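# Carry tube rack through self-closing door to desk

## Task

Move the tube rack from the counter to the desk, passing through the door that swings shut by itself. At the finish the rack must stand upright on the desk with each tube seated all the way down in a hole, and the door must be closed. Failure if the rack or any tube touches the floor, or if a robot topples or is left leaning. Either or both robots may do the work. Release the rack and back away at the end.

## Robot and tools

Robots: two identical Hello Robot Stretch 4 units, r1 and r2. Each has an omni-wheel base, a lift sliding up a mast, an arm that telescopes forward, a three-joint wrist (yaw, pitch, roll) and a two-finger gripper. Each is roughly 1.6 m tall, and its base rim lies within 0.23 m of the base origin. Cameras per robot: <name>_head_camera, <name>_head_left_camera, <name>_head_right_camera, <name>_wrist_camera. A loose object may occasionally get a brief shove from outside.

Frames: the base frame sits on the floor under the base centre, x ahead, y to the left, z up. hand_pose is reported in it: a fixed point between the open fingertips; with all wrist joints at 0 its axes line up with the base frame. The printed value may be somewhat off. The odometry frame is the base frame as it was when the scene began. Every robot reports in its own frames, so only images, lidar_m and wrist_depth_mm reveal where the two robots stand relative to each other.

execute_actions: argument actions is a list holding one action or none (empty just returns state and images). An action is an object keyed "r1" and/or "r2". Under a robot you may give "base", "joints", or both, plus optional "pace" and "contact_limits"; or "end_of_arm" by itself. All motions in one action begin together and may finish at different times.
- base: exactly one relative command, measured from where the base last reported itself. {"translate_m": d} drives straight, forward positive, -2 to 2 m. {"strafe_m": d} slides sideways without turning, left positive, -2 to 2 m. {"rotate_rad": d} spins in place, counter-clockwise seen from above positive, -3.2 to 3.2 rad.
- joints: absolute targets by name. lift_m 0 to 1.2 m; arm_m 0 to 0.55 m; wrist_yaw_rad -1.134 to 4.276 (0 straight ahead, positive left, 3.14 stowed backward, above 3.4 the arm may block); wrist_pitch_rad -1.117 to 4.259 (0 level, 1.57 pointing down); wrist_roll_rad -1.117 to 4.259 (0 fingers level, positive turns clockwise viewed from behind the hand); gripper_m -0.038 to 0.141 m, the fingertip gap, negative meaning the tips press together. Done tolerances: lift and arm ±0.004, yaw and roll ±0.02, pitch ±0.05, gripper ±0.004. A joint target out of range is clipped and reported; any other bad value or unknown key rejects the whole call.
- pace: "slow", "default", "fast", "max"; base speeds 0.1/0.3/0.4/0.6 m/s and turn rates 1/2/3/4 rad/s. With lift above 0.2 these drop, down to 0.3 m/s and 1 rad/s at 1.2.
- contact_limits: {"arm_m": v}, v from 0 (gentlest) to 0.75 (firmest), default 0.5; the arm stops when it pushes harder.
- end_of_arm: "enable_torque" reactivates wrist or gripper motors that shut off.
cameras: list of camera names, or "all"; omitted/null means all, [] means none, an unknown name rejects the call.
A robot, base or joint left out of an action may still be driving toward its previous target without the status showing it. If a result reports a stop, later motion calls in that same reply are skipped.

wait: seconds 0 to 10; commands nothing, returns state and images. zoom_image: camera plus region [x0, y0, x1, y1] in pixels of that camera's latest full image, top-left origin, at most 504 by 504. finished_scene: pass the current scene's number; irreversible, and the goal must already hold and keep holding.

Result lines: base_status and joint_status tell how the last accepted action's motions ended: "done" (for the base, wheels turned the commanded amount even if slipping), "off_target" (resting short, maybe still pushing), "contact_stop_at_<key>" (hit something; that part goes slack, so a loaded lift may sag and a base may roll), "limit_stop_at_<name>", "time_out", "torque_fault". After a stop the old target is dropped. "limit_stop_at_tilt" means a lean over 6 degrees; lift, arm and wheels go slack and ignore commands until it eases. "limit_stop_at_own_body" means a joint nearly hit the robot itself; move it away, not toward. It tends to occur with pitch below -0.2 and roll below -0.4 or above 4. To unfold at the start, send lift_m 0.4 with wrist_yaw_rad 0. on_its_own lists uncommanded behaviour; its "held at" is the target held, not the position. lidar_m: 12 horizontal distances in m, 30-degree sectors counter-clockwise from straight ahead (4th left, 7th behind, 10th right); "-" is nothing seen or closer than 0.25 m; it sees from about 0.15 m up, sees the other robot, may miss glass, thin legs and things behind. wrist_depth_mm: 7x7 grid from top left, 100 to 2000 mm. base_odometry counts wheel turns only; heading -3.142 to 3.142, left positive. If turned_by_wheels and turned_by_imu disagree by more than about 0.1 rad, the base hit or slipped. base_tilt in degrees, forward and right positive, with a fixed offset up to about 1.5. motor_effort is percent of maximum, positive toward higher values, bracket = peak; wheel efforts positive mean turning right. A level gripper load pushes pitch effort away from 0.

Gripping: command gripper_m below the object's width; tighter squeezes harder and pulls the object toward the wrist. Gripper readings and "done" do not prove a grasp; a firm grip shows as an effort change. Fingertips jammed on a surface below: raise the lift.

Avoid: a base pressing against the other robot (contact fails the run, and any further millimetres press hard); unequal travel when both carry one load (up to ~3 cm per metre differs, which can tip a robot); turning or driving with over 1 kg held and arm_m above 0.2, especially fast; strong pushes or pulls with a high gripper; wrist overloads above about 2 kg in a level gripper, which shut the motor off; dropping the rack, slamming, letting anything reach the floor, and leaving a robot tilted.

Each tool is called after ">>>" as name(argument=value, ...) on one line, values as JSON.

## Session

>>> execute_actions(actions=[])

Scene clock: 0.00 s.
r1.base_odometry: x=+0.000 y=+0.000 heading=+0.000 (m, m, rad; r1's odometry frame)
r1.turned_by_wheels: +0.000 (rad since the last result)
r1.turned_by_imu: +0.000 (rad since the last result)
r1.base_tilt: forward=-0.2 right=-0.1 (deg)
r1.lidar_m: 1.83 2.20 1.10 1.09 0.85 0.73 0.75 0.90 0.90 0.90 1.05 1.76
r1.base_status: not commanded
r1.joint_positions: lift_m=+0.232 arm_m=+0.000 wrist_yaw_rad=+3.105 wrist_pitch_rad=+0.010 wrist_roll_rad=+0.018 gripper_m=+0.057
r1.joint_status: not commanded
r1.motor_effort: lift_m=+19 arm_m=-1 wrist_yaw_rad=+1 wrist_pitch_rad=-6 wrist_roll_rad=+2 gripper_m=-3 wheel_0=+0 wheel_1=+0 wheel_2=+1 (%)
r1.hand_pose: x=-0.1145 y=+0.0979 z=+0.4078 quat_wxyz=(+0.018, -0.005, +0.009, +1.000) (m; r1's base frame)
r1.wrist_depth_mm: - 144 265 891 831 768 732 / - 115 150 904 842 768 723 / - 122 161 904 831 778 732 / 145 145 252 904 831 768 723 / 235 1098 976 878 831 778 723 / 233 1078 200 891 196 759 732 / 569 946 960 - 820 759 741
r2.base_odometry: x=+0.000 y=+0.000 heading=+0.000 (m, m, rad; r2's odometry frame)
r2.turned_by_wheels: +0.000 (rad since the last result)
r2.turned_by_imu: +0.000 (rad since the last result)
r2.base_tilt: forward=+0.5 right=+0.2 (deg)
r2.lidar_m: 0.68 0.68 0.75 1.19 1.08 2.39 1.91 1.88 1.10 0.85 0.85 0.89
r2.base_status: not commanded
r2.joint_positions: lift_m=+0.122 arm_m=+0.002 wrist_yaw_rad=+3.105 wrist_pitch_rad=-0.009 wrist_roll_rad=-0.017 gripper_m=+0.057
r2.joint_status: not commanded
r2.motor_effort: lift_m=+18 arm_m=-1 wrist_yaw_rad=+1 wrist_pitch_rad=-7 wrist_roll_rad=+1 gripper_m=-3 wheel_0=+0 wheel_1=+0 wheel_2=+0 (%)
r2.hand_pose: x=-0.1119 y=+0.0980 z=+0.3031 quat_wxyz=(+0.019, +0.004, -0.009, +1.000) (m; r2's base frame)
r2.wrist_depth_mm: - 138 - - - - - / - 122 165 - - - - / - 123 163 - - - - / 109 138 222 - - - - / 220 1921 - - - - 1983 / 1255 1366 196 1205 190 1160 1118 / 778 878 798 140 809 699 759
pictures: r1_head_camera, r1_head_left_camera, r1_head_right_camera, r1_wrist_camera, r2_head_camera, r2_head_left_camera, r2_head_right_camera, r2_wrist_camera
Images, in order (width x height): r1_head_camera 420x560, r1_head_left_camera 420x672, r1_head_right_camera 420x672, r1_wrist_camera 616x392, r2_head_camera 420x560, r2_head_left_camera 420x672, r2_head_right_camera 420x672, r2_wrist_camera 616x392.

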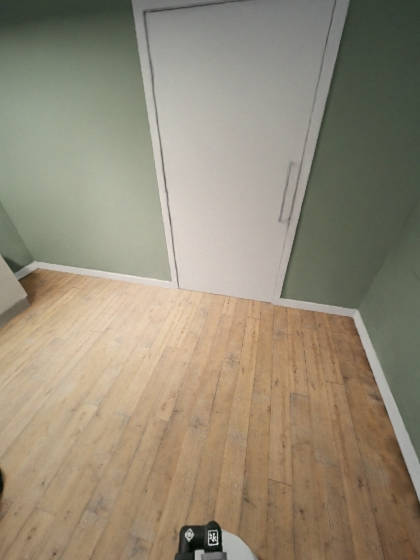

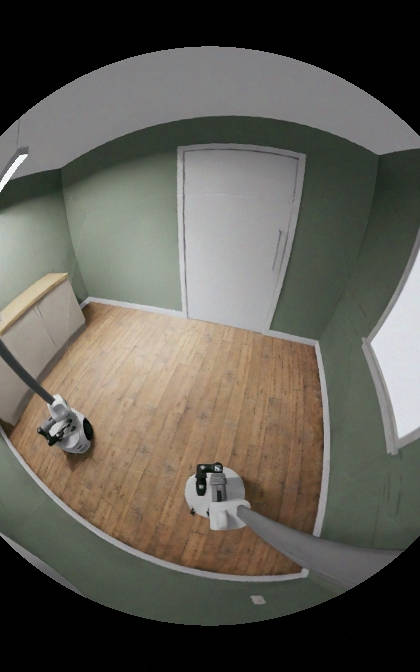

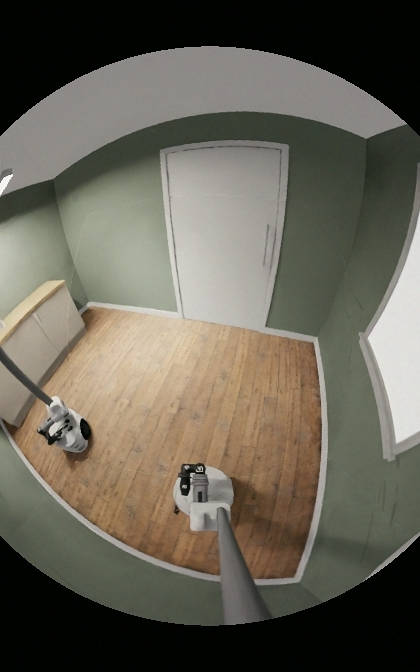

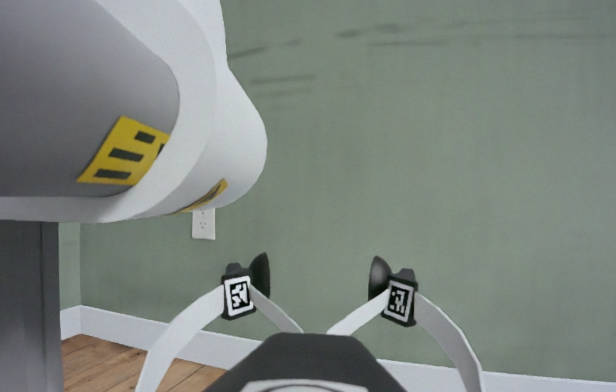

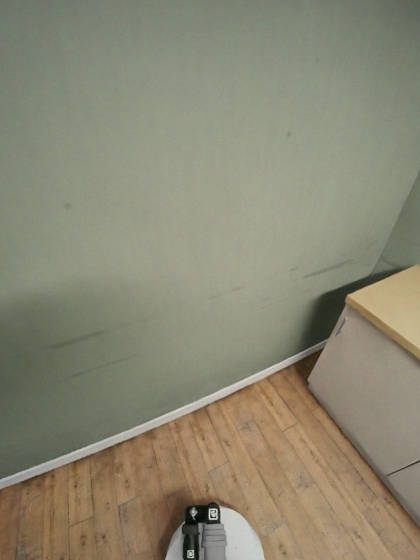

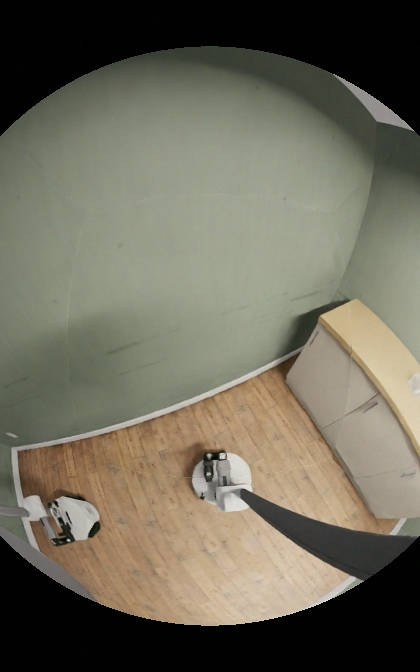

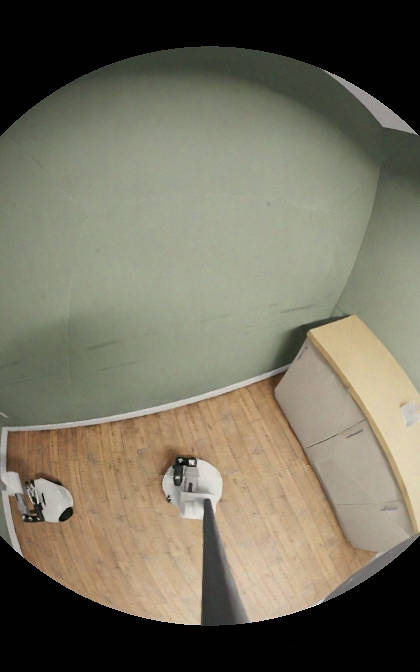

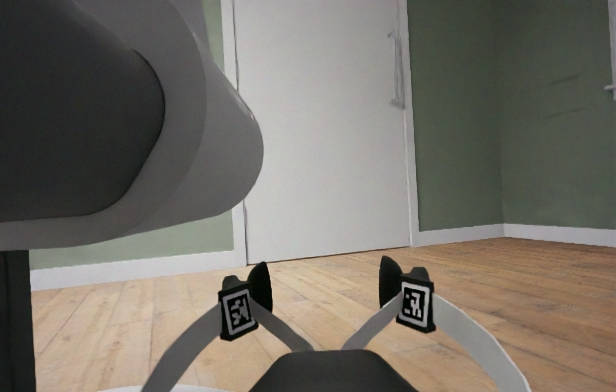

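>>> execute_actions(actions=[{"r1":{"base":{"rotate_rad":-0.2},"joints":{"lift_m":0.8,"wrist_yaw_rad":0}},"r2":{"base":{"rotate_rad":-1.3},"joints":{"lift_m":0.9,"wrist_yaw_rad":0}}}])

>>> execute_actions(actions=[{"r1":{"base":{"translate_m":0.9}},"r2":{"base":{"strafe_m":-0.4}}}])

Scene clock: 6.57 s.
r1.base_odometry: x=+0.000 y=+0.000 heading=-0.200 (m, m, rad; r1's odometry frame)
r1.turned_by_wheels: -0.200 (rad since the last result)
r1.turned_by_imu: -0.202 (rad since the last result)
r1.base_tilt: forward=-0.2 right=-0.1 (deg)
r1.lidar_m: 1.80 1.97 2.24 1.10 0.99 0.75 0.74 0.82 0.90 0.88 0.95 1.41
r1.base_status: done
r1.joint_positions: lift_m=+0.800 arm_m=+0.000 wrist_yaw_rad=+0.000 wrist_pitch_rad=+0.010 wrist_roll_rad=+0.018 gripper_m=+0.057
r1.joint_status: all done
r1.motor_effort: lift_m=+22(22) arm_m=-1(1) wrist_yaw_rad=-2(8) wrist_pitch_rad=-6(7) wrist_roll_rad=+1(2) gripper_m=-4(4) wheel_0=-1(4) wheel_1=-1(7) wheel_2=-1(5) (%)
r1.hand_pose: x=+0.4591 y=-0.0873 z=+0.9752 quat_wxyz=(+1.000, +0.009, +0.005, +0.000) (m; r1's base frame)
r1.wrist_depth_mm: 1921 1808 1756 1661 1661 1576 1499 / 1983 1808 1756 1618 1618 1576 1499 / 1921 1808 1756 1708 1537 1537 1464 / 1863 1808 1708 1661 1618 1618 1537 / 1921 1863 1756 1661 1618 1537 1499 / 1921 1808 200 1661 196 1537 1499 / 1921 1863 1756 - 1618 1537 1537
r2.base_odometry: x=+0.000 y=+0.000 heading=-1.300 (m, m, rad; r2's odometry frame)
r2.turned_by_wheels: -1.300 (rad since the last result)
r2.turned_by_imu: -1.304 (rad since the last result)
r2.base_tilt: forward=+0.5 right=+0.2 (deg)
r2.lidar_m: 0.84 0.88 0.75 0.67 0.69 0.91 1.07 1.19 2.05 1.88 1.43 0.94
r2.base_status: done
r2.joint_positions: lift_m=+0.900 arm_m=+0.002 wrist_yaw_rad=+0.000 wrist_pitch_rad=-0.009 wrist_roll_rad=-0.017 gripper_m=+0.057
r2.joint_status: all done
r2.motor_effort: lift_m=+22(22) arm_m=-1(1) wrist_yaw_rad=-1(2) wrist_pitch_rad=-7(7) wrist_roll_rad=+1(0) gripper_m=-4(2) wheel_0=+1(6) wheel_1=+1(5) wheel_2=+1(8) (%)
r2.hand_pose: x=+0.4617 y=-0.0873 z=+1.0804 quat_wxyz=(+1.000, -0.009, -0.004, +0.000) (m; r2's base frame)
r2.wrist_depth_mm: 1229 1281 1281 1308 1308 1366 1336 / 1281 1255 1308 1308 1336 1308 1366 / 1255 1281 1308 1308 1336 1336 1366 / 1255 1281 1255 1308 1308 1336 1366 / 1255 1255 1308 1281 976 1255 1205 / 842 798 196 732 190 683 707 / 647 647 676 139 691 699 707
pictures: r1_head_camera, r1_head_left_camera, r1_head_right_camera, r1_wrist_camera, r2_head_camera, r2_head_left_camera, r2_head_right_camera, r2_wrist_camera
Images, in order (width x height): r1_head_camera 420x560, r1_head_left_camera 420x672, r1_head_right_camera 420x672, r1_wrist_camera 616x392, r2_head_camera 420x560, r2_head_left_camera 420x672, r2_head_right_camera 420x672, r2_wrist_camera 616x392.

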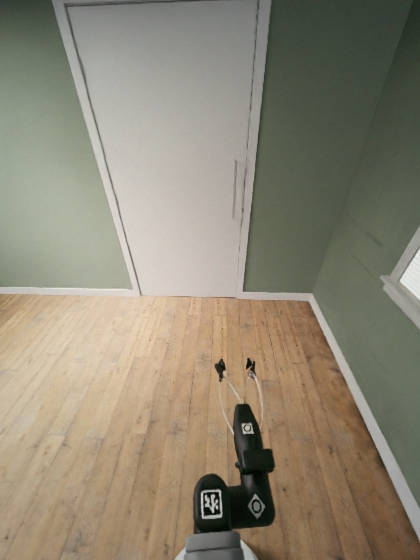

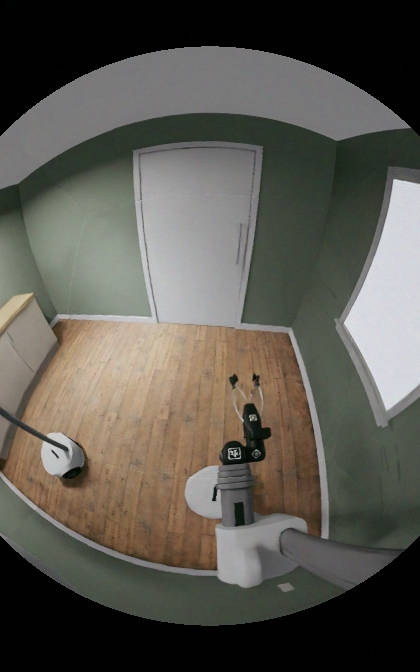

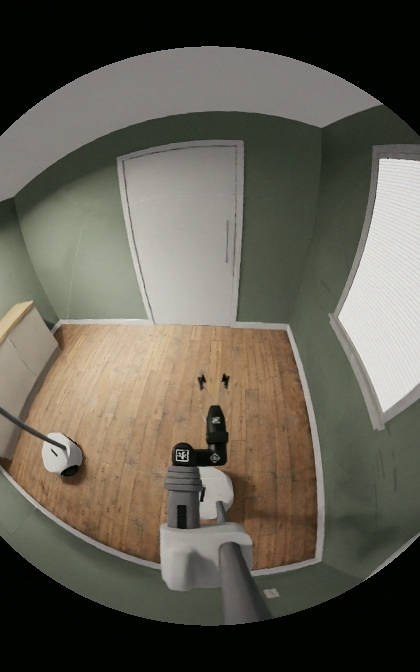

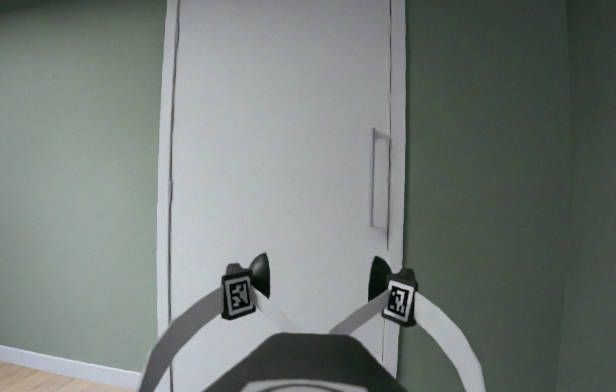

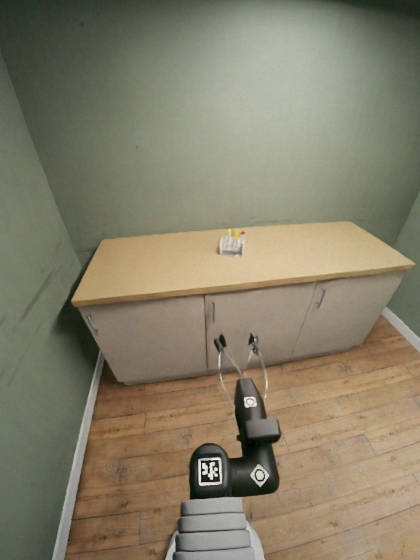

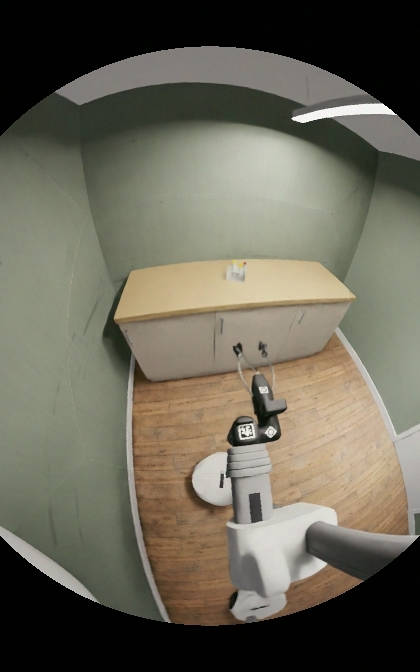

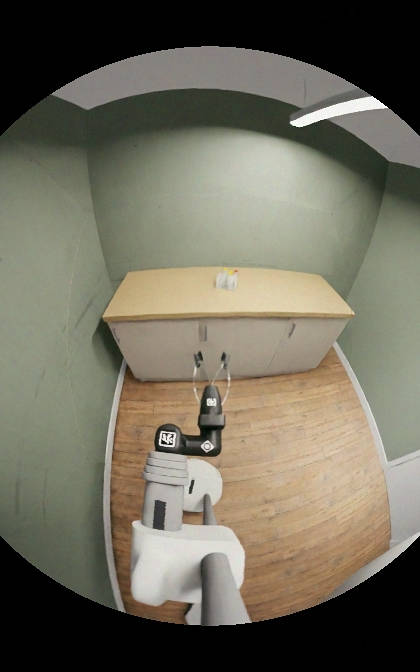

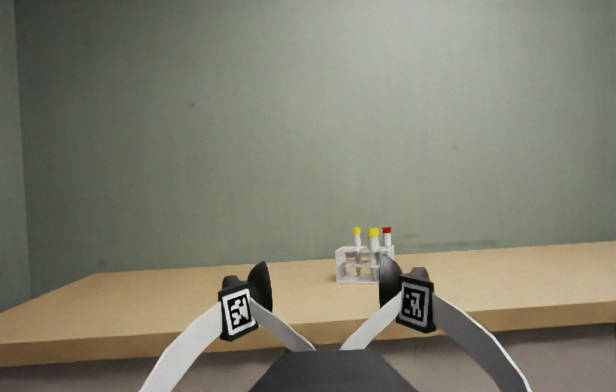

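Scene clock: 11.03 s.
r1.base_odometry: x=+0.882 y=-0.179 heading=-0.200 (m, m, rad; r1's odometry frame)
r1.turned_by_wheels: +0.000 (rad since the last result)
r1.turned_by_imu: -0.001 (rad since the last result)
r1.base_tilt: forward=-0.2 right=+0.0 (deg)
r1.lidar_m: 0.95 1.03 1.50 1.14 1.09 1.68 1.64 1.29 1.00 0.97 1.08 0.91
r1.base_status: done
r1.joint_positions: lift_m=+0.800 arm_m=+0.000 wrist_yaw_rad=+0.000 wrist_pitch_rad=+0.010 wrist_roll_rad=+0.018 gripper_m=+0.057
r1.joint_status: not commanded
r1.motor_effort: lift_m=+21(22) arm_m=-1(1) wrist_yaw_rad=-2(2) wrist_pitch_rad=-6(4) wrist_roll_rad=+2(2) gripper_m=-3(4) wheel_0=+1(4) wheel_1=+1(3) wheel_2=+0(8) (%)
r1.hand_pose: x=+0.4591 y=-0.0874 z=+0.9754 quat_wxyz=(+1.000, +0.009, +0.005, +0.000) (m; r1's base frame)
r1.wrist_depth_mm: 842 820 768 750 715 676 676 / 854 820 778 759 723 683 676 / 831 820 768 750 723 683 668 / 854 809 788 759 715 683 676 / 854 820 778 750 723 683 676 / 854 820 200 750 197 676 676 / 854 820 778 - 732 683 668
r2.base_odometry: x=-0.385 y=-0.107 heading=-1.300 (m, m, rad; r2's odometry frame)
r2.turned_by_wheels: +0.000 (rad since the last result)
r2.turned_by_imu: +0.003 (rad since the last result)
r2.base_tilt: forward=+0.5 right=+0.2 (deg)
r2.lidar_m: 0.89 0.92 1.17 1.08 1.10 1.41 2.18 1.07 1.61 1.48 1.52 0.99
r2.base_status: done
r2.joint_positions: lift_m=+0.900 arm_m=+0.002 wrist_yaw_rad=+0.000 wrist_pitch_rad=-0.009 wrist_roll_rad=-0.017 gripper_m=+0.057
r2.joint_status: not commanded
r2.motor_effort: lift_m=+22(22) arm_m=+0(1) wrist_yaw_rad=+0(1) wrist_pitch_rad=-7(8) wrist_roll_rad=+0(0) gripper_m=-2(2) wheel_0=+0(9) wheel_1=+0(8) wheel_2=+1(1) (%)
r2.hand_pose: x=+0.4617 y=-0.0873 z=+1.0804 quat_wxyz=(+1.000, -0.009, -0.004, +0.000) (m; r2's base frame)
r2.wrist_depth_mm: 1308 1308 1336 1366 1366 1397 1397 / 1281 1308 1308 1366 1336 1366 1430 / 1308 1308 1336 1336 1397 1366 1397 / 1308 1336 1336 1366 1366 1397 1430 / 1336 1336 1336 1366 1366 1255 1397 / 842 820 196 723 190 715 759 / 699 707 723 140 750 750 750
pictures: r1_head_camera, r1_head_left_camera, r1_head_right_camera, r1_wrist_camera, r2_head_camera, r2_head_left_camera, r2_head_right_camera, r2_wrist_camera
Images, in order (width x height): r1_head_camera 420x560, r1_head_left_camera 420x672, r1_head_right_camera 420x672, r1_wrist_camera 616x392, r2_head_camera 420x560, r2_head_left_camera 420x672, r2_head_right_camera 420x672, r2_wrist_camera 616x392.

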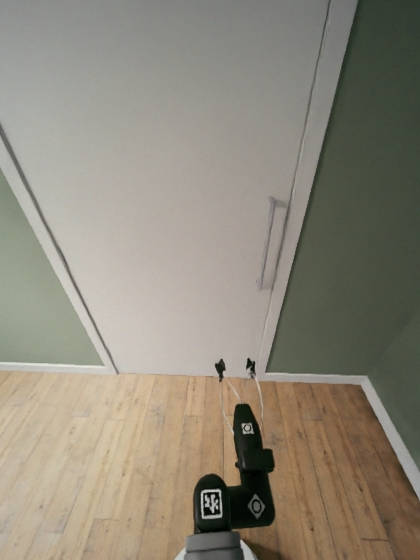

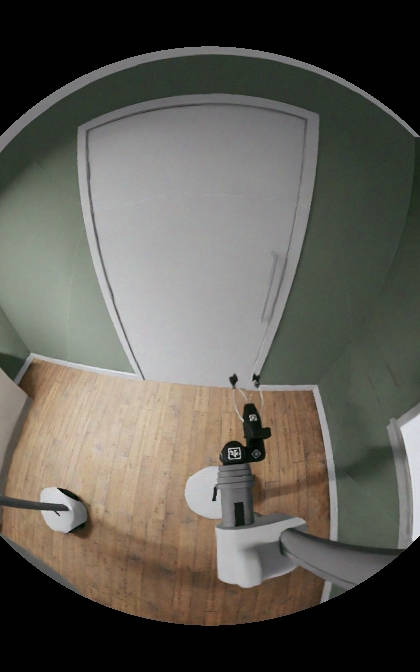

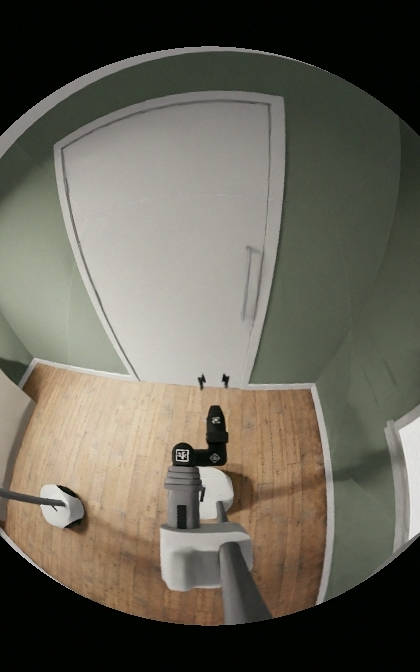

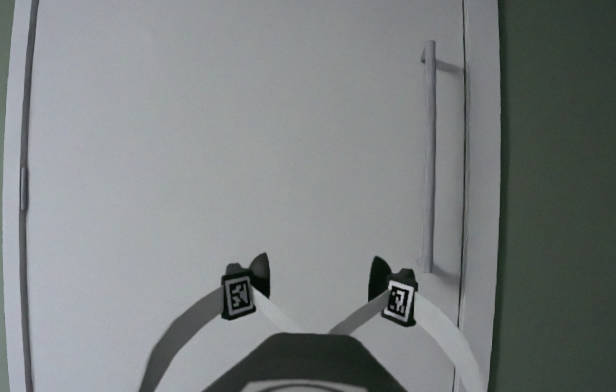

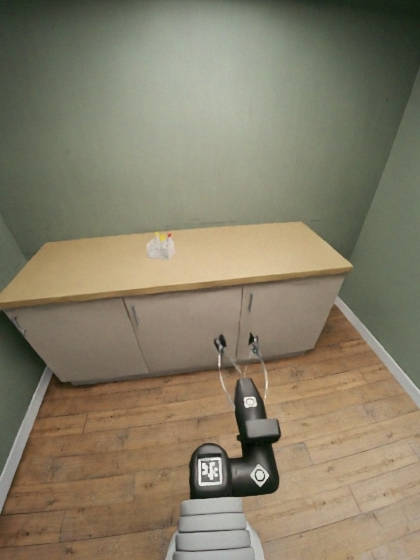

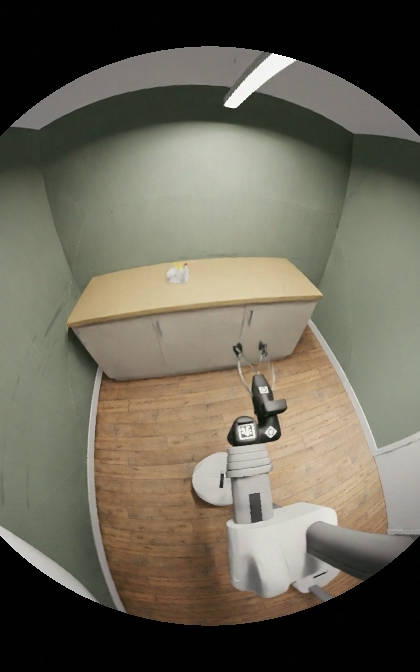

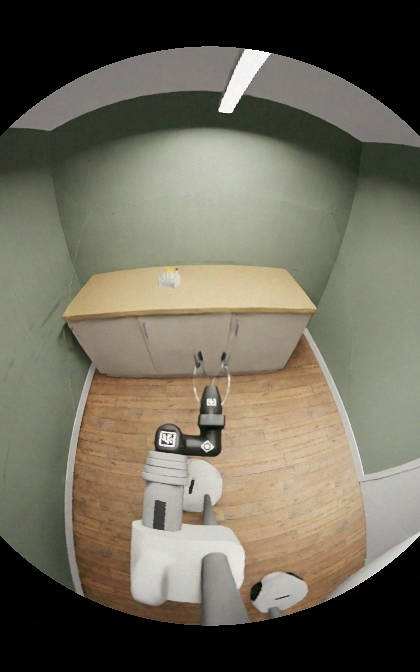

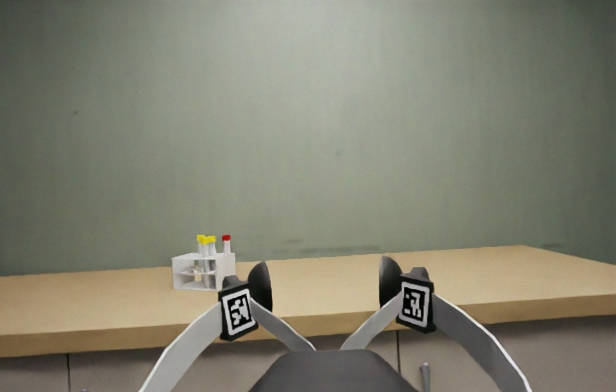

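>>> execute_actions(actions=[{"r1":{"base":{"strafe_m":-0.12},"joints":{"lift_m":0.9,"gripper_m":0.1}},"r2":{"base":{"strafe_m":0.26},"joints":{"gripper_m":0.14}}}], cameras=[])

>>> execute_actions(actions=[{"r1":{"base":{"translate_m":0.2}},"r2":{"base":{"translate_m":0.4},"joints":{"wrist_pitch_rad":0.3}}}], cameras=["r1_head_camera","r1_wrist_camera","r2_head_camera","r2_wrist_camera"])

Scene clock: 17.87 s.
r1.base_odometry: x=+0.858 y=-0.297 heading=-0.200 (m, m, rad; r1's odometry frame)
r1.turned_by_wheels: +0.000 (rad since the last result)
r1.turned_by_imu: +0.001 (rad since the last result)
r1.base_tilt: forward=-0.3 right=+0.0 (deg)
r1.lidar_m: 0.89 1.02 1.53 2.19 1.34 1.68 1.64 1.12 0.88 0.84 0.98 0.93
r1.base_status: done
r1.joint_positions: lift_m=+0.900 arm_m=+0.000 wrist_yaw_rad=+0.000 wrist_pitch_rad=+0.010 wrist_roll_rad=+0.018 gripper_m=+0.100
r1.joint_status: all done
r1.motor_effort: lift_m=+22(23) arm_m=-1(1) wrist_yaw_rad=-3(2) wrist_pitch_rad=-7(8) wrist_roll_rad=+2(2) gripper_m=-1(2) wheel_0=+0(8) wheel_1=+2(8) wheel_2=-1(1) (%)
r1.hand_pose: x=+0.4591 y=-0.0874 z=+1.0752 quat_wxyz=(+1.000, +0.009, +0.005, +0.000) (m; r1's base frame)
r1.wrist_depth_mm: 820 798 778 750 707 676 654 / 831 809 759 732 699 683 661 / 831 788 750 741 683 683 654 / 842 798 778 732 691 676 654 / 831 809 768 732 699 683 661 / 831 809 750 732 214 676 654 / 831 809 768 - 699 676 661
r2.base_odometry: x=-0.135 y=-0.038 heading=-1.300 (m, m, rad; r2's odometry frame)
r2.turned_by_wheels: +0.000 (rad since the last result)
r2.turned_by_imu: -0.001 (rad since the last result)
r2.base_tilt: forward=+0.5 right=+0.2 (deg)
r2.lidar_m: 0.88 0.89 0.90 0.83 0.83 1.07 2.20 1.34 1.58 1.76 1.40 0.94
r2.base_status: done
r2.joint_positions: lift_m=+0.900 arm_m=+0.002 wrist_yaw_rad=+0.000 wrist_pitch_rad=-0.009 wrist_roll_rad=-0.017 gripper_m=+0.140
r2.joint_status: all done
r2.motor_effort: lift_m=+23(22) arm_m=+0(1) wrist_yaw_rad=+1(1) wrist_pitch_rad=-7(7) wrist_roll_rad=-2(2) gripper_m=+0(7) wheel_0=+0(8) wheel_1=-1(7) wheel_2=+1(2) (%)
r2.hand_pose: x=+0.4617 y=-0.0873 z=+1.0804 quat_wxyz=(+1.000, -0.009, -0.004, +0.000) (m; r2's base frame)
r2.wrist_depth_mm: 1281 1281 1308 1336 1336 1336 1397 / 1281 1281 1281 1336 1336 1366 1366 / 1255 1308 1308 1308 1336 1336 1397 / 1281 1281 1308 1336 1366 1336 1366 / 1281 1281 1308 1078 1366 1229 1182 / 842 676 668 741 691 191 723 / 668 683 691 145 707 715 723
pictures: none
No camera images: the call's "cameras" was empty. Leave "cameras" out to get every camera's image.

Scene clock: 20.70 s.
r1.base_odometry: x=+1.054 y=-0.336 heading=-0.200 (m, m, rad; r1's odometry frame)
r1.turned_by_wheels: +0.000 (rad since the last result)
r1.turned_by_imu: +0.000 (rad since the last result)
r1.base_tilt: forward=-0.2 right=-0.1 (deg)
r1.lidar_m: 0.68 0.80 1.19 2.17 1.73 1.86 1.82 1.14 0.88 0.87 0.98 0.73
r1.base_status: done
r1.joint_positions: lift_m=+0.900 arm_m=+0.000 wrist_yaw_rad=+0.000 wrist_pitch_rad=+0.010 wrist_roll_rad=+0.018 gripper_m=+0.100
r1.joint_status: not commanded
r1.motor_effort: lift_m=+22(22) arm_m=-1(1) wrist_yaw_rad=-2(1) wrist_pitch_rad=-7(6) wrist_roll_rad=+0(2) gripper_m=+0(2) wheel_0=-1(4) wheel_1=+0(2) wheel_2=+1(7) (%)
r1.hand_pose: x=+0.4591 y=-0.0874 z=+1.0752 quat_wxyz=(+1.000, +0.009, +0.005, +0.000) (m; r1's base frame)
r1.wrist_depth_mm: 597 574 549 535 508 484 477 / 603 574 549 530 508 488 477 / 603 585 549 535 508 488 477 / 603 574 559 535 504 488 477 / 609 580 544 535 504 488 480 / 597 580 544 530 213 488 480 / 603 585 559 - 504 484 480
r2.base_odometry: x=-0.028 y=-0.423 heading=-1.300 (m, m, rad; r2's odometry frame)
r2.turned_by_wheels: +0.000 (rad since the last result)
r2.turned_by_imu: +0.001 (rad since the last result)
r2.base_tilt: forward=+0.5 right=+0.2 (deg)
r2.lidar_m: 0.46 0.49 0.64 0.87 0.90 1.16 2.50 1.72 1.85 1.71 0.78 0.52
r2.base_status: done
r2.joint_positions: lift_m=+0.900 arm_m=+0.002 wrist_yaw_rad=+0.000 wrist_pitch_rad=+0.302 wrist_roll_rad=-0.017 gripper_m=+0.140
r2.joint_status: all done
r2.motor_effort: lift_m=+22(22) arm_m=-1(1) wrist_yaw_rad=+0(0) wrist_pitch_rad=-5(4) wrist_roll_rad=+0(1) gripper_m=+1(0) wheel_0=+0(5) wheel_1=+0(6) wheel_2=+0(8) (%)
r2.hand_pose: x=+0.4487 y=-0.0874 z=+0.9921 quat_wxyz=(+0.989, -0.008, +0.150, +0.001) (m; r2's base frame)
r2.wrist_depth_mm: 798 820 820 842 854 866 878 / 831 854 854 866 891 891 917 / 866 878 891 580 904 917 917 / 723 676 609 554 609 574 559 / 484 462 455 436 421 410 404 / 362 324 315 336 319 191 327 / 306 307 314 145 322 362 366
pictures: r1_head_camera, r1_wrist_camera, r2_head_camera, r2_wrist_camera
Images, in order (width x height): r1_head_camera 420x560, r1_wrist_camera 616x392, r2_head_camera 420x560, r2_wrist_camera 616x392.

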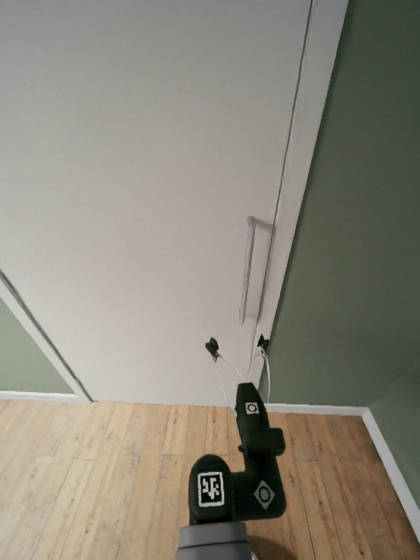

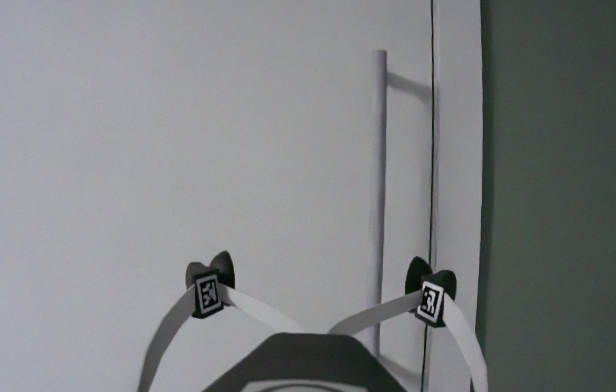

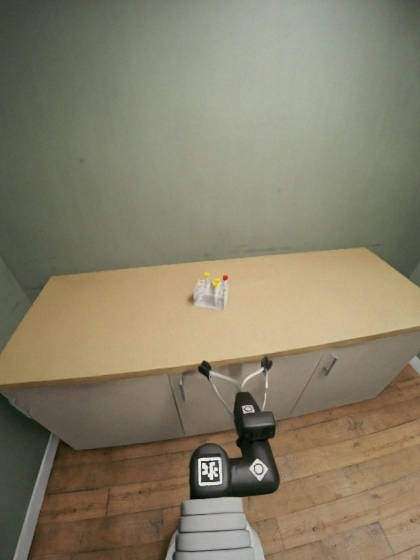

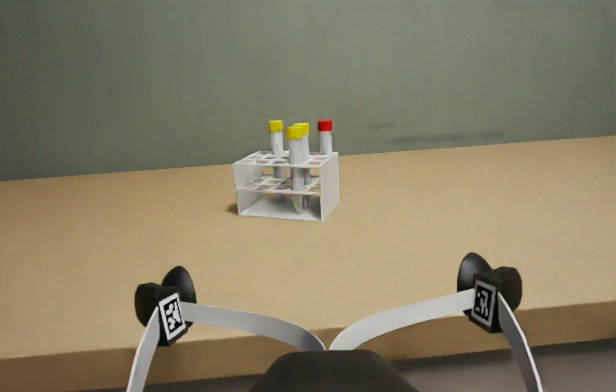

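>>> execute_actions(actions=[{"r1":{"base":{"rotate_rad":-0.15}},"r2":{"base":{"rotate_rad":-0.2}}}], cameras=[])

>>> execute_actions(actions=[{"r1":{"base":{"strafe_m":0.03},"joints":{"arm_m":0.08}},"r2":{"base":{"strafe_m":0.2},"joints":{"arm_m":0.15}}}], cameras=["r1_head_camera","r1_wrist_camera","r2_head_camera","r2_wrist_camera"])

Scene clock: 27.27 s.
r1.base_odometry: x=+1.054 y=-0.336 heading=-0.350 (m, m, rad; r1's odometry frame)
r1.turned_by_wheels: -0.150 (rad since the last result)
r1.turned_by_imu: -0.151 (rad since the last result)
r1.base_tilt: forward=-0.2 right=-0.1 (deg)
r1.lidar_m: 0.67 0.77 1.05 2.17 1.74 1.97 1.84 1.36 0.94 0.88 0.95 0.79
r1.base_status: done
r1.joint_positions: lift_m=+0.900 arm_m=+0.000 wrist_yaw_rad=+0.000 wrist_pitch_rad=+0.010 wrist_roll_rad=+0.018 gripper_m=+0.100
r1.joint_status: not commanded
r1.motor_effort: lift_m=+22(22) arm_m=-1(1) wrist_yaw_rad=-3(2) wrist_pitch_rad=-4(7) wrist_roll_rad=+0(1) gripper_m=-1(2) wheel_0=-1(3) wheel_1=-1(0) wheel_2=+0(5) (%)
r1.hand_pose: x=+0.4591 y=-0.0874 z=+1.0752 quat_wxyz=(+1.000, +0.009, +0.005, +0.000) (m; r1's base frame)
r1.wrist_depth_mm: 535 539 530 539 521 535 535 / 544 539 539 539 521 530 535 / 544 539 539 539 535 535 535 / 535 539 539 539 535 535 535 / 544 544 544 539 530 535 535 / 544 544 539 535 213 539 535 / 544 539 539 - 535 535 539
r2.base_odometry: x=-0.028 y=-0.423 heading=-1.500 (m, m, rad; r2's odometry frame)
r2.turned_by_wheels: -0.200 (rad since the last result)
r2.turned_by_imu: -0.200 (rad since the last result)
r2.base_tilt: forward=+0.5 right=+0.2 (deg)
r2.lidar_m: 0.47 0.48 0.56 0.86 0.86 1.01 1.70 1.78 1.74 1.72 1.10 0.60
r2.base_status: done
r2.joint_positions: lift_m=+0.900 arm_m=+0.002 wrist_yaw_rad=+0.000 wrist_pitch_rad=+0.302 wrist_roll_rad=-0.017 gripper_m=+0.140
r2.joint_status: not commanded
r2.motor_effort: lift_m=+22(22) arm_m=+0(1) wrist_yaw_rad=+1(1) wrist_pitch_rad=-6(5) wrist_roll_rad=-1(0) gripper_m=+1(2) wheel_0=+0(6) wheel_1=+0(4) wheel_2=+1(5) (%)
r2.hand_pose: x=+0.4487 y=-0.0874 z=+0.9921 quat_wxyz=(+0.989, -0.008, +0.150, +0.001) (m; r2's base frame)
r2.wrist_depth_mm: 750 798 854 904 946 1008 1078 / 778 820 878 931 1008 1060 1118 / 809 842 891 946 976 960 904 / 715 585 549 621 597 574 559 / 477 466 455 439 424 413 424 / 359 324 322 351 362 192 466 / 300 310 347 145 424 452 492
pictures: none
No camera images: the call's "cameras" was empty. Leave "cameras" out to get every camera's image.

Scene clock: 29.20 s.
r1.base_odometry: x=+1.064 y=-0.308 heading=-0.350 (m, m, rad; r1's odometry frame)
r1.turned_by_wheels: +0.000 (rad since the last result)
r1.turned_by_imu: +0.000 (rad since the last result)
r1.base_tilt: forward=-0.3 right=-0.1 (deg)
r1.lidar_m: 0.65 0.74 1.04 2.15 1.88 1.95 1.84 1.46 0.96 0.88 0.96 0.78
r1.base_status: done
r1.joint_positions: lift_m=+0.900 arm_m=+0.079 wrist_yaw_rad=+0.000 wrist_pitch_rad=+0.010 wrist_roll_rad=+0.018 gripper_m=+0.100
r1.joint_status: all done
r1.motor_effort: lift_m=+22(22) arm_m=+5(4) wrist_yaw_rad=-3(1) wrist_pitch_rad=-7(6) wrist_roll_rad=+2(1) gripper_m=-1(2) wheel_0=+1(6) wheel_1=-1(8) wheel_2=+1(1) (%)
r1.hand_pose: x=+0.5385 y=-0.0874 z=+1.0752 quat_wxyz=(+1.000, +0.009, +0.005, +0.000) (m; r1's base frame)
r1.wrist_depth_mm: 459 455 455 452 455 449 452 / 459 455 459 455 452 455 449 / 455 459 459 459 455 452 452 / 459 459 459 455 449 459 455 / 459 462 459 455 445 455 455 / 459 459 459 455 214 455 455 / 462 462 459 - 442 455 452
r2.base_odometry: x=+0.172 y=-0.409 heading=-1.500 (m, m, rad; r2's odometry frame)
r2.turned_by_wheels: +0.000 (rad since the last result)
r2.turned_by_imu: -0.001 (rad since the last result)
r2.base_tilt: forward=+0.6 right=+0.2 (deg)
r2.lidar_m: 0.44 0.41 0.48 0.69 0.67 0.79 1.34 2.64 1.86 1.89 0.93 0.53
r2.base_status: done
r2.joint_positions: lift_m=+0.900 arm_m=+0.149 wrist_yaw_rad=+0.000 wrist_pitch_rad=+0.302 wrist_roll_rad=-0.017 gripper_m=+0.140
r2.joint_status: all done
r2.motor_effort: lift_m=+22(22) arm_m=+5(7) wrist_yaw_rad=+0(1) wrist_pitch_rad=-5(5) wrist_roll_rad=+1(1) gripper_m=+0(0) wheel_0=+1(6) wheel_1=+0(8) wheel_2=+1(1) (%)
r2.hand_pose: x=+0.5955 y=-0.0874 z=+0.9921 quat_wxyz=(+0.989, -0.008, +0.150, +0.001) (m; r2's base frame)
r2.wrist_depth_mm: 591 621 654 699 732 798 842 / 609 647 683 723 768 831 878 / 634 668 707 750 798 854 866 / 647 668 654 418 544 569 559 / 473 462 430 397 402 407 399 / 359 320 310 334 317 192 312 / 287 272 277 145 266 253 257
pictures: r1_head_camera, r1_wrist_camera, r2_head_camera, r2_wrist_camera
Images, in order (width x height): r1_head_camera 420x560, r1_wrist_camera 616x392, r2_head_camera 420x560, r2_wrist_camera 616x392.

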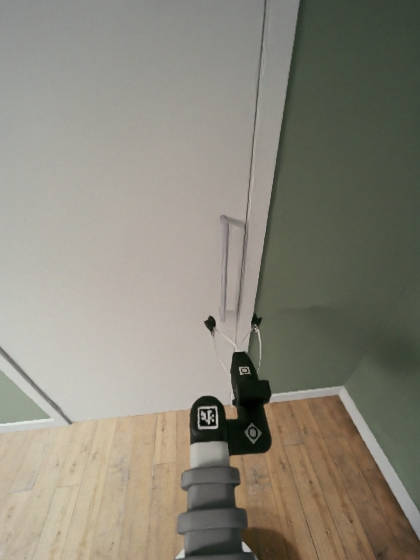

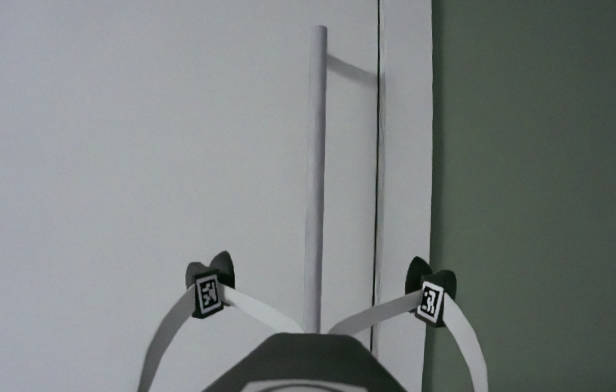

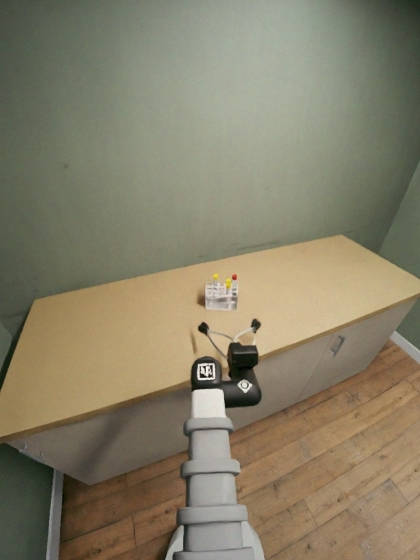

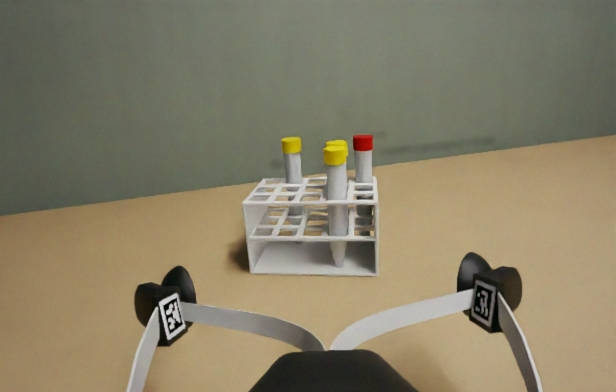

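>>> execute_actions(actions=[{"r1":{"joints":{"arm_m":0.23}},"r2":{"base":{"strafe_m":0.01},"joints":{"arm_m":0.27,"lift_m":0.86,"gripper_m":0.141}}}], cameras=["r1_head_camera","r1_wrist_camera","r2_head_camera","r2_wrist_camera"])

Scene clock: 33.67 s.
r1.base_odometry: x=+1.064 y=-0.308 heading=-0.350 (m, m, rad; r1's odometry frame)
r1.turned_by_wheels: +0.000 (rad since the last result)
r1.turned_by_imu: +0.000 (rad since the last result)
r1.base_tilt: forward=-0.3 right=-0.1 (deg)
r1.lidar_m: 0.69 0.77 1.02 2.15 1.87 1.97 1.85 1.41 0.96 0.90 0.97 0.77
r1.base_status: not commanded
r1.joint_positions: lift_m=+0.900 arm_m=+0.229 wrist_yaw_rad=+0.000 wrist_pitch_rad=+0.009 wrist_roll_rad=+0.018 gripper_m=+0.100
r1.joint_status: all done
r1.motor_effort: lift_m=+22(22) arm_m=+5(6) wrist_yaw_rad=-1(1) wrist_pitch_rad=-6(7) wrist_roll_rad=+1(1) gripper_m=-2(2) wheel_0=+0(0) wheel_1=-1(1) wheel_2=+2(1) (%)
r1.hand_pose: x=+0.6885 y=-0.0874 z=+1.0753 quat_wxyz=(+1.000, +0.009, +0.005, +0.000) (m; r1's base frame)
r1.wrist_depth_mm: 304 303 304 304 304 301 300 / 304 304 306 304 304 301 300 / 306 306 306 304 303 301 303 / 307 306 306 306 306 303 303 / 307 306 306 306 304 304 303 / 307 307 306 304 214 304 303 / 307 306 307 - 291 304 304
r2.base_odometry: x=+0.182 y=-0.408 heading=-1.500 (m, m, rad; r2's odometry frame)
r2.turned_by_wheels: +0.000 (rad since the last result)
r2.turned_by_imu: +0.001 (rad since the last result)
r2.base_tilt: forward=+0.5 right=+0.2 (deg)
r2.lidar_m: 0.42 0.41 0.47 0.68 0.67 0.77 1.31 2.69 1.86 1.91 0.94 0.52
r2.base_status: done
r2.joint_positions: lift_m=+0.860 arm_m=+0.269 wrist_yaw_rad=+0.000 wrist_pitch_rad=+0.302 wrist_roll_rad=-0.017 gripper_m=+0.141
r2.joint_status: all done
r2.motor_effort: lift_m=+12(20) arm_m=+5(7) wrist_yaw_rad=+1(1) wrist_pitch_rad=-6(6) wrist_roll_rad=+2(0) gripper_m=+1(2) wheel_0=-1(6) wheel_1=+1(7) wheel_2=+0(0) (%)
r2.hand_pose: x=+0.7155 y=-0.0874 z=+0.9528 quat_wxyz=(+0.989, -0.008, +0.150, +0.001) (m; r2's base frame)
r2.wrist_depth_mm: 496 517 549 580 615 661 707 / 512 539 569 603 647 691 732 / 535 564 597 615 282 691 707 / 535 539 473 277 282 455 439 / 379 366 307 293 262 325 315 / 283 254 247 260 250 191 250 / 229 216 220 139 211 202 204
pictures: r1_head_camera, r1_wrist_camera, r2_head_camera, r2_wrist_camera
Images, in order (width x height): r1_head_camera 420x560, r1_wrist_camera 616x392, r2_head_camera 420x560, r2_wrist_camera 616x392.

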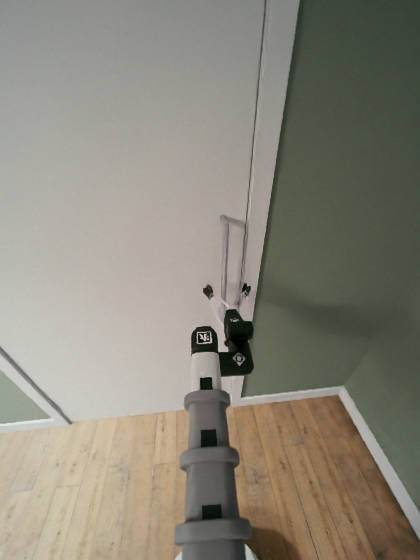

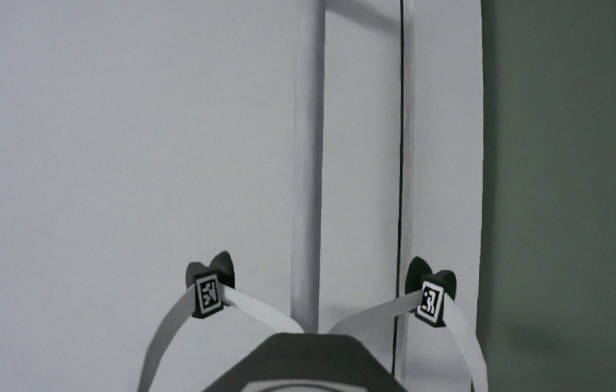

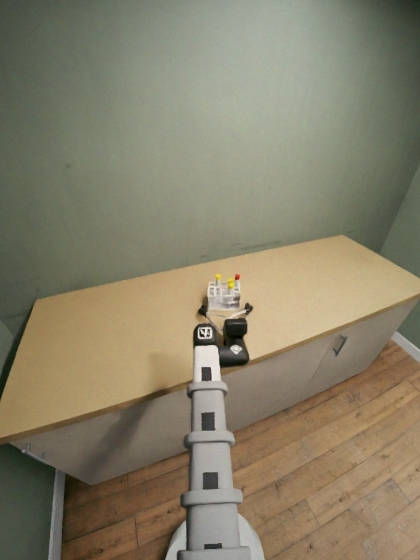

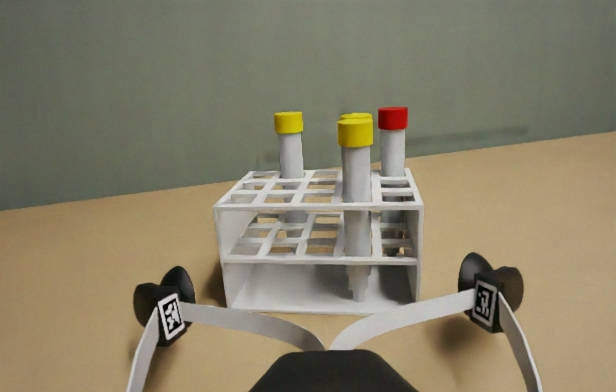

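>>> execute_actions(actions=[{"r1":{"joints":{"gripper_m":0.0}},"r2":{"joints":{"arm_m":0.33}}}], cameras=["r1_wrist_camera","r2_head_camera","r2_wrist_camera"])

Scene clock: 37.20 s.
r1.base_odometry: x=+1.065 y=-0.308 heading=-0.349 (m, m, rad; r1's odometry frame)
r1.turned_by_wheels: +0.001 (rad since the last result)
r1.turned_by_imu: +0.001 (rad since the last result)
r1.base_tilt: forward=-0.1 right=-0.1 (deg)
r1.lidar_m: 0.70 0.75 1.03 2.15 1.88 1.95 1.84 1.43 0.96 0.89 0.97 0.77
r1.base_status: not commanded
r1.joint_positions: lift_m=+0.900 arm_m=+0.229 wrist_yaw_rad=+0.008 wrist_pitch_rad=+0.009 wrist_roll_rad=+0.018 gripper_m=+0.000
r1.joint_status: all done
r1.on_its_own: wrist_yaw_rad is at rest, and its effort (-22) is outside its rest range (-13 to +13)
r1.motor_effort: lift_m=+22(22) arm_m=+4(5) wrist_yaw_rad=-22(24) wrist_pitch_rad=-7(7) wrist_roll_rad=+1(2) gripper_m=-13(16) wheel_0=+3(3) wheel_1=+1(1) wheel_2=+4(4) (%)
r1.hand_pose: x=+0.6892 y=-0.0852 z=+1.0753 quat_wxyz=(+1.000, +0.009, +0.005, +0.004) (m; r1's base frame)
r1.wrist_depth_mm: 306 307 303 303 300 287 298 / 307 307 306 303 300 286 297 / 307 306 306 303 303 286 298 / 309 306 307 304 301 287 298 / 309 307 306 306 303 287 298 / 310 307 185 215 189 287 298 / 309 309 306 - 303 300 301
r2.base_odometry: x=+0.182 y=-0.408 heading=-1.500 (m, m, rad; r2's odometry frame)
r2.turned_by_wheels: +0.000 (rad since the last result)
r2.turned_by_imu: +0.001 (rad since the last result)
r2.base_tilt: forward=+0.5 right=+0.2 (deg)
r2.lidar_m: 0.42 0.41 0.47 0.68 0.65 0.78 1.30 2.64 1.87 1.91 0.94 0.52
r2.base_status: not commanded
r2.joint_positions: lift_m=+0.860 arm_m=+0.329 wrist_yaw_rad=+0.000 wrist_pitch_rad=+0.302 wrist_roll_rad=-0.017 gripper_m=+0.141
r2.joint_status: all done
r2.motor_effort: lift_m=+13(13) arm_m=+5(6) wrist_yaw_rad=+1(1) wrist_pitch_rad=-6(6) wrist_roll_rad=+0(1) gripper_m=-1(0) wheel_0=-1(1) wheel_1=+1(1) wheel_2=+1(0) (%)
r2.hand_pose: x=+0.7755 y=-0.0874 z=+0.9528 quat_wxyz=(+0.989, -0.008, +0.150, +0.001) (m; r2's base frame)
r2.wrist_depth_mm: 445 473 500 530 559 591 640 / 462 488 512 549 580 621 676 / 477 508 535 564 225 647 691 / 496 521 517 239 226 455 442 / 379 368 217 244 201 322 317 / 283 254 200 215 195 187 250 / 227 216 213 145 206 206 204
pictures: r1_wrist_camera, r2_head_camera, r2_wrist_camera
Images, in order (width x height): r1_wrist_camera 616x392, r2_head_camera 420x560, r2_wrist_camera 616x392.

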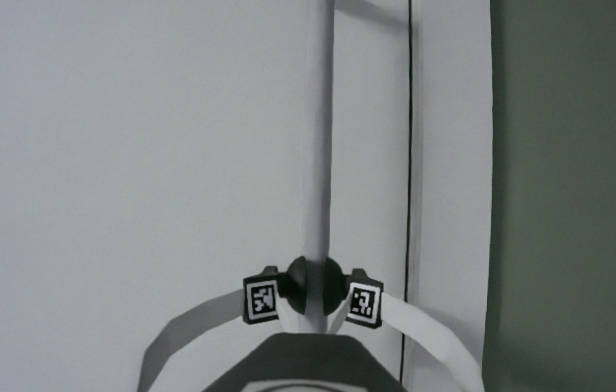

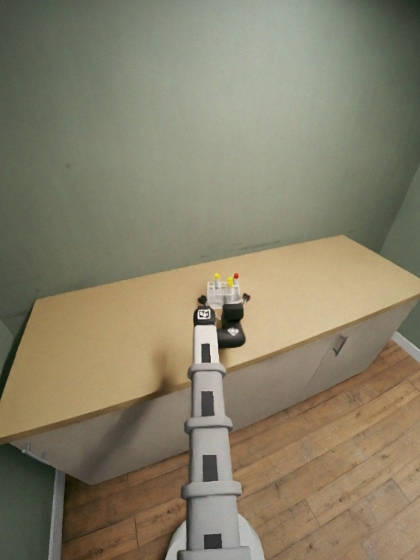

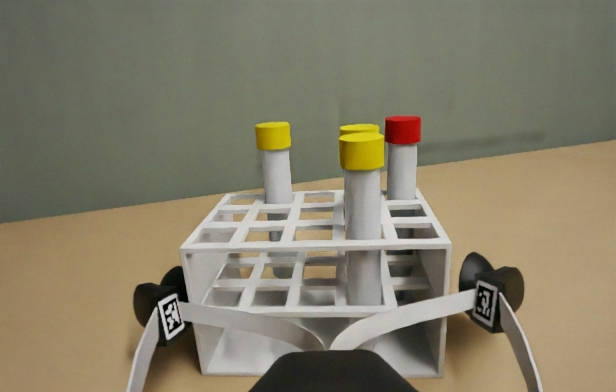

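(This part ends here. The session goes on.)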